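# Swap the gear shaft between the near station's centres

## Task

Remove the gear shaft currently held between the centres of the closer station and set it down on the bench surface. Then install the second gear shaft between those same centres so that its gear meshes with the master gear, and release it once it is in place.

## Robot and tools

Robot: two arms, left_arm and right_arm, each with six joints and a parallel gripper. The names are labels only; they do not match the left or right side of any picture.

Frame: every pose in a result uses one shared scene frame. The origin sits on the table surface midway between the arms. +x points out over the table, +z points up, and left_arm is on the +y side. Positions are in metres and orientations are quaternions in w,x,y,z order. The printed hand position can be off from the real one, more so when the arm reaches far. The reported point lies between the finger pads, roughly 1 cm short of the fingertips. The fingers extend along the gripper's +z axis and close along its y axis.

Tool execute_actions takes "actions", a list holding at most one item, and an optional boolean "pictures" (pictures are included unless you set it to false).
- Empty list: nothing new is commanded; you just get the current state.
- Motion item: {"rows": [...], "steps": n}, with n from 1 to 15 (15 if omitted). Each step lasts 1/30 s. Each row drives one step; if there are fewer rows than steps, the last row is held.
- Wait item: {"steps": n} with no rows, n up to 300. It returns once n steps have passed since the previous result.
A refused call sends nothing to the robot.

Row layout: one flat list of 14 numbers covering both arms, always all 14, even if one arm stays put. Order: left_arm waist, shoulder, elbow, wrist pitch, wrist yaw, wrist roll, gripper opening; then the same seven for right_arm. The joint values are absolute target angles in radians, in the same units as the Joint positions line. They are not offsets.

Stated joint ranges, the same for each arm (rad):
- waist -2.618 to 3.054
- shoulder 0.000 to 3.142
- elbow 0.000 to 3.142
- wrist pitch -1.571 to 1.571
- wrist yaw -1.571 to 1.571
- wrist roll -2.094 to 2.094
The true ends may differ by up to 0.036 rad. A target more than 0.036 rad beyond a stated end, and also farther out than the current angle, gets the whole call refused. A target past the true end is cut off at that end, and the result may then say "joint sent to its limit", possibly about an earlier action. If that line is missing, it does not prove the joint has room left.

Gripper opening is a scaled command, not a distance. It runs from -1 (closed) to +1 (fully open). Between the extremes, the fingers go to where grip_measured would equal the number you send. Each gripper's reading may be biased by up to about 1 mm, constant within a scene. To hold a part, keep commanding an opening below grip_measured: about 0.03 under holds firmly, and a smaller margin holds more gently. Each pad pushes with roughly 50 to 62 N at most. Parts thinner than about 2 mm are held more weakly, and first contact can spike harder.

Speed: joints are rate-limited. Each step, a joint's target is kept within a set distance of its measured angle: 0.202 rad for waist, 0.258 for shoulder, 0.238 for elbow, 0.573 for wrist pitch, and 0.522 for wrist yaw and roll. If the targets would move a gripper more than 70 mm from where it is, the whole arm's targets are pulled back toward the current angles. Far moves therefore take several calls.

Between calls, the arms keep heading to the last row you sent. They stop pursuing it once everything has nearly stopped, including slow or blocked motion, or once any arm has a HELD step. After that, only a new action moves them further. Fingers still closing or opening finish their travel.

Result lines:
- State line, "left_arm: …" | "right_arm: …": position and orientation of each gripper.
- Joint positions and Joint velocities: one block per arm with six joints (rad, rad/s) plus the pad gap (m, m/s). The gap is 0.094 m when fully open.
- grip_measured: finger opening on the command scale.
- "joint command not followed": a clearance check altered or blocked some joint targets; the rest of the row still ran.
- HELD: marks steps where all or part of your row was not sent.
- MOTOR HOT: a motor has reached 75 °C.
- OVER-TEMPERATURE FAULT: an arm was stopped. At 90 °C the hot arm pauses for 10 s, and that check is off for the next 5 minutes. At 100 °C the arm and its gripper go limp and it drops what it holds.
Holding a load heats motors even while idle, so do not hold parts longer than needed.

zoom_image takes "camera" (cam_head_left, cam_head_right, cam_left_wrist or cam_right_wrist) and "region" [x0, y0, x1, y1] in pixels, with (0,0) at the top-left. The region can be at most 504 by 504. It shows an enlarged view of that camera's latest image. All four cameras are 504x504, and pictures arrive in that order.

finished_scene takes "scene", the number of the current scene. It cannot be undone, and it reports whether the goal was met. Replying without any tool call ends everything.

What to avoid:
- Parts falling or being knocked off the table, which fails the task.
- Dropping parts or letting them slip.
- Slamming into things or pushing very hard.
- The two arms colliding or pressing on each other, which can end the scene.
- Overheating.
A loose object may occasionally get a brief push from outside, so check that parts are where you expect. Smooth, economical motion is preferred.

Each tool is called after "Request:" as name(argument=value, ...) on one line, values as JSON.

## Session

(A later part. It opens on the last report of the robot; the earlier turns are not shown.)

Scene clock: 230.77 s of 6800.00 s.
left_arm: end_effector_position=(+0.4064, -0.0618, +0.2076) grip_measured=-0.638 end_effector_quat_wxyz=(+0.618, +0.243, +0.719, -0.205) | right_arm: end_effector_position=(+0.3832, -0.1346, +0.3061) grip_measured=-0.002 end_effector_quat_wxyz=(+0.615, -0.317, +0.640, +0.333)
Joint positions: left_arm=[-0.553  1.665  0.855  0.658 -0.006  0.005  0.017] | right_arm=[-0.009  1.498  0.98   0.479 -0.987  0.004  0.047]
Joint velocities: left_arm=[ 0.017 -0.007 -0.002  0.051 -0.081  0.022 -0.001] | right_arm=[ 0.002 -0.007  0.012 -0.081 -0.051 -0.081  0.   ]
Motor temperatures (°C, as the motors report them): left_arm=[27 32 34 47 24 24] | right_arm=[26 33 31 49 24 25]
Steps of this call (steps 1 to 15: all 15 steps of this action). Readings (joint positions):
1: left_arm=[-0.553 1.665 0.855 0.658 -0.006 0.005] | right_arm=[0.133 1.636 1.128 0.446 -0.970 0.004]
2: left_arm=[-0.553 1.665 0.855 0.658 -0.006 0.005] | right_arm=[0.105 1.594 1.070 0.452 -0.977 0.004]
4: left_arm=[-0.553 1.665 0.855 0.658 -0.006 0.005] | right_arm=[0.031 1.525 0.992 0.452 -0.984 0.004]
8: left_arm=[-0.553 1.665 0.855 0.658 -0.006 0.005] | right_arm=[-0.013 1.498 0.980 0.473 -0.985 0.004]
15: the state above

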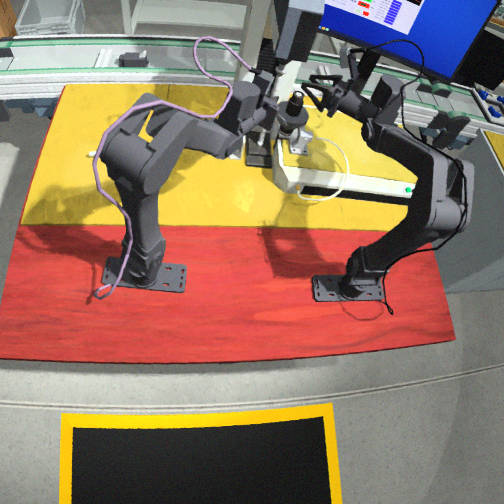

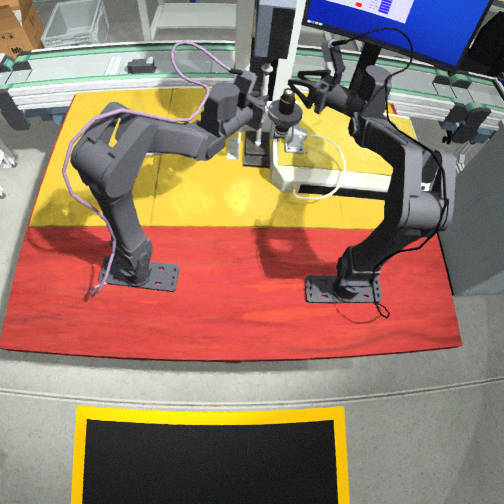

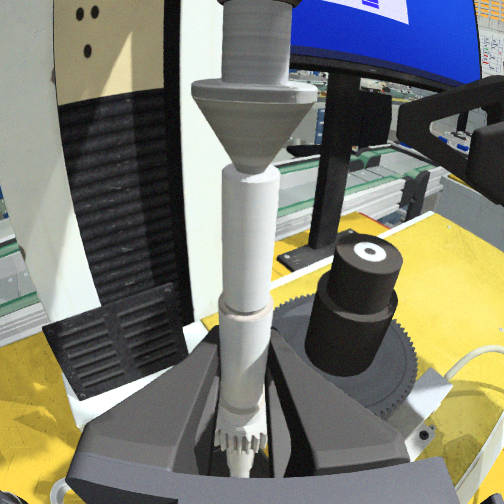

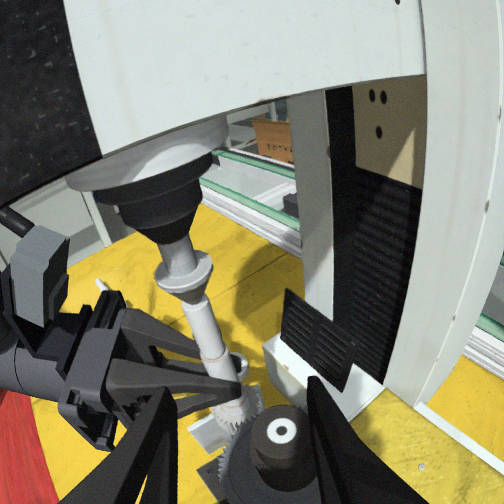

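Request:
execute_actions(actions=[{"rows":[[-0.555,1.665,0.875,0.66,0,0,-0.1,0,1.48,0.97,0.5,-1,0,1],[-0.555,1.665,0.875,0.66,0,0,-0.1,0,1.48,0.97,0.5,-1,0,1],[-0.555,1.46,0.68,0.66,0,0,0.3,0,1.48,0.97,0.5,-1,0,1]]}])

Request:
zoom_image(camera="cam_right_wrist", region=[170,350,320,500])

Scene clock: 234.67 s of 6800.00 s.
left_arm: end_effector_position=(+0.3702, -0.0342, +0.2281) grip_measured=+0.298 end_effector_quat_wxyz=(+0.636, +0.238, +0.703, -0.211) | right_arm: end_effector_position=(+0.3832, -0.1346, +0.3064) grip_measured=+1.000 end_effector_quat_wxyz=(+0.616, -0.318, +0.640, +0.333)
Joint positions: left_arm=[-0.553  1.467  0.695  0.67  -0.006  0.005  0.061] | right_arm=[-0.009  1.498  0.98   0.481 -0.987  0.004  0.094]
Joint velocities: left_arm=[-0.007 -0.002 -0.002  0.022  0.007 -0.007 -0.   ] | right_arm=[-0.002  0.012 -0.007  0.007  0.051  0.022  0.   ]
Motor temperatures (°C, as the motors report them): left_arm=[27 32 34 47 24 24] | right_arm=[26 32 31 47 24 25]
Steps of this call (steps 1 to 15: the robot went on to your last target; steps 16 to 90: nothing new was sent; then 0.40 s passed at rest; steps 91 to 105: all 15 steps of this action). Readings (joint positions):
91: left_arm=[-0.553 1.665 0.855 0.658 -0.006 0.005] | right_arm=[-0.009 1.498 0.980 0.481 -0.987 0.004]
92: left_arm=[-0.553 1.665 0.855 0.659 -0.006 0.005] | right_arm=[-0.009 1.498 0.980 0.481 -0.987 0.004]
94: left_arm=[-0.553 1.590 0.777 0.660 -0.006 0.005] | right_arm=[-0.009 1.498 0.980 0.481 -0.987 0.004]
98: left_arm=[-0.553 1.471 0.695 0.662 -0.006 0.005] | right_arm=[-0.009 1.498 0.980 0.481 -0.987 0.004]
105: the state above

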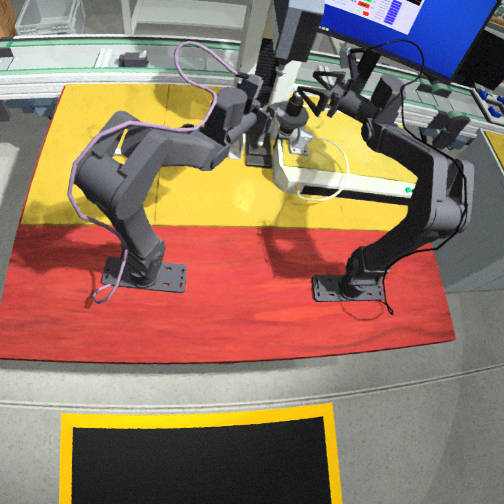

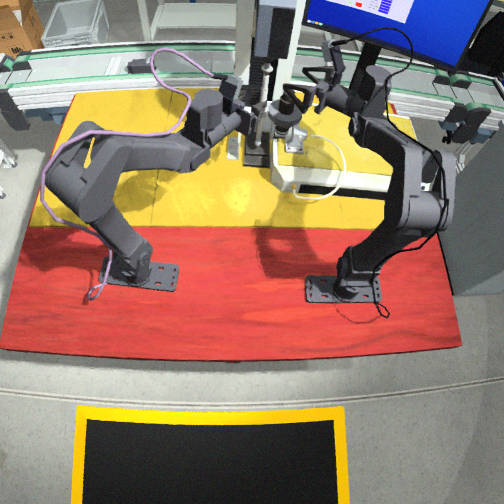

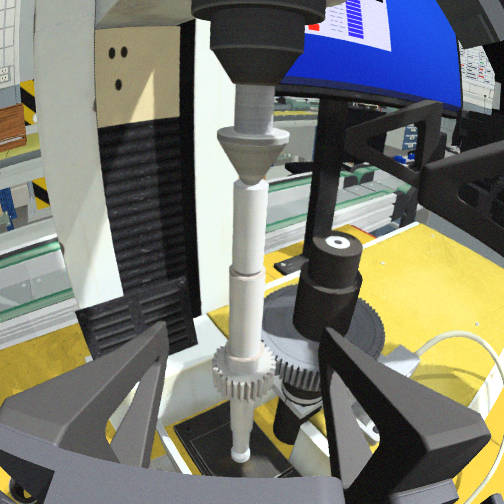

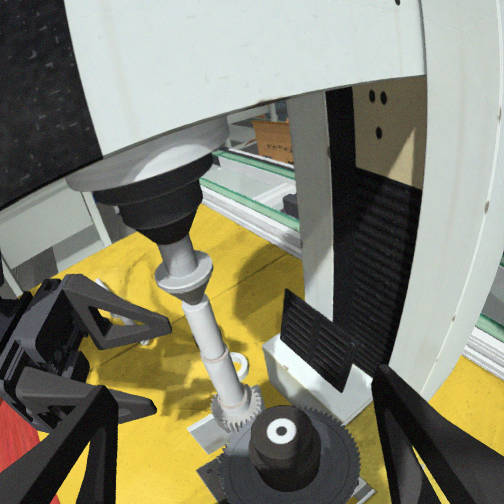

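Region (170, 350, 320, 500) of cam_right_wrist's 504x504 image, scaled by 3.360, with more detail than that image has.

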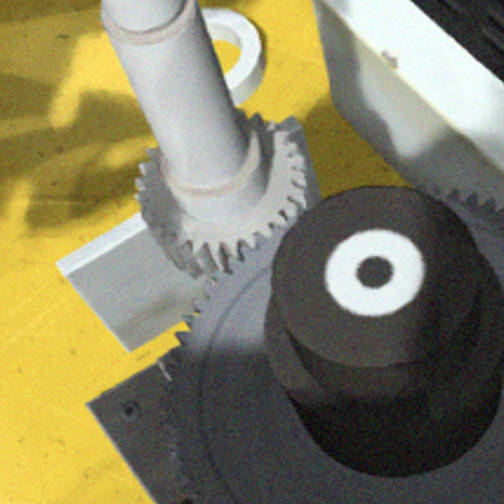

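Meshed.

Request:
finished_scene(scene=1)

The scene is finished: the task was done.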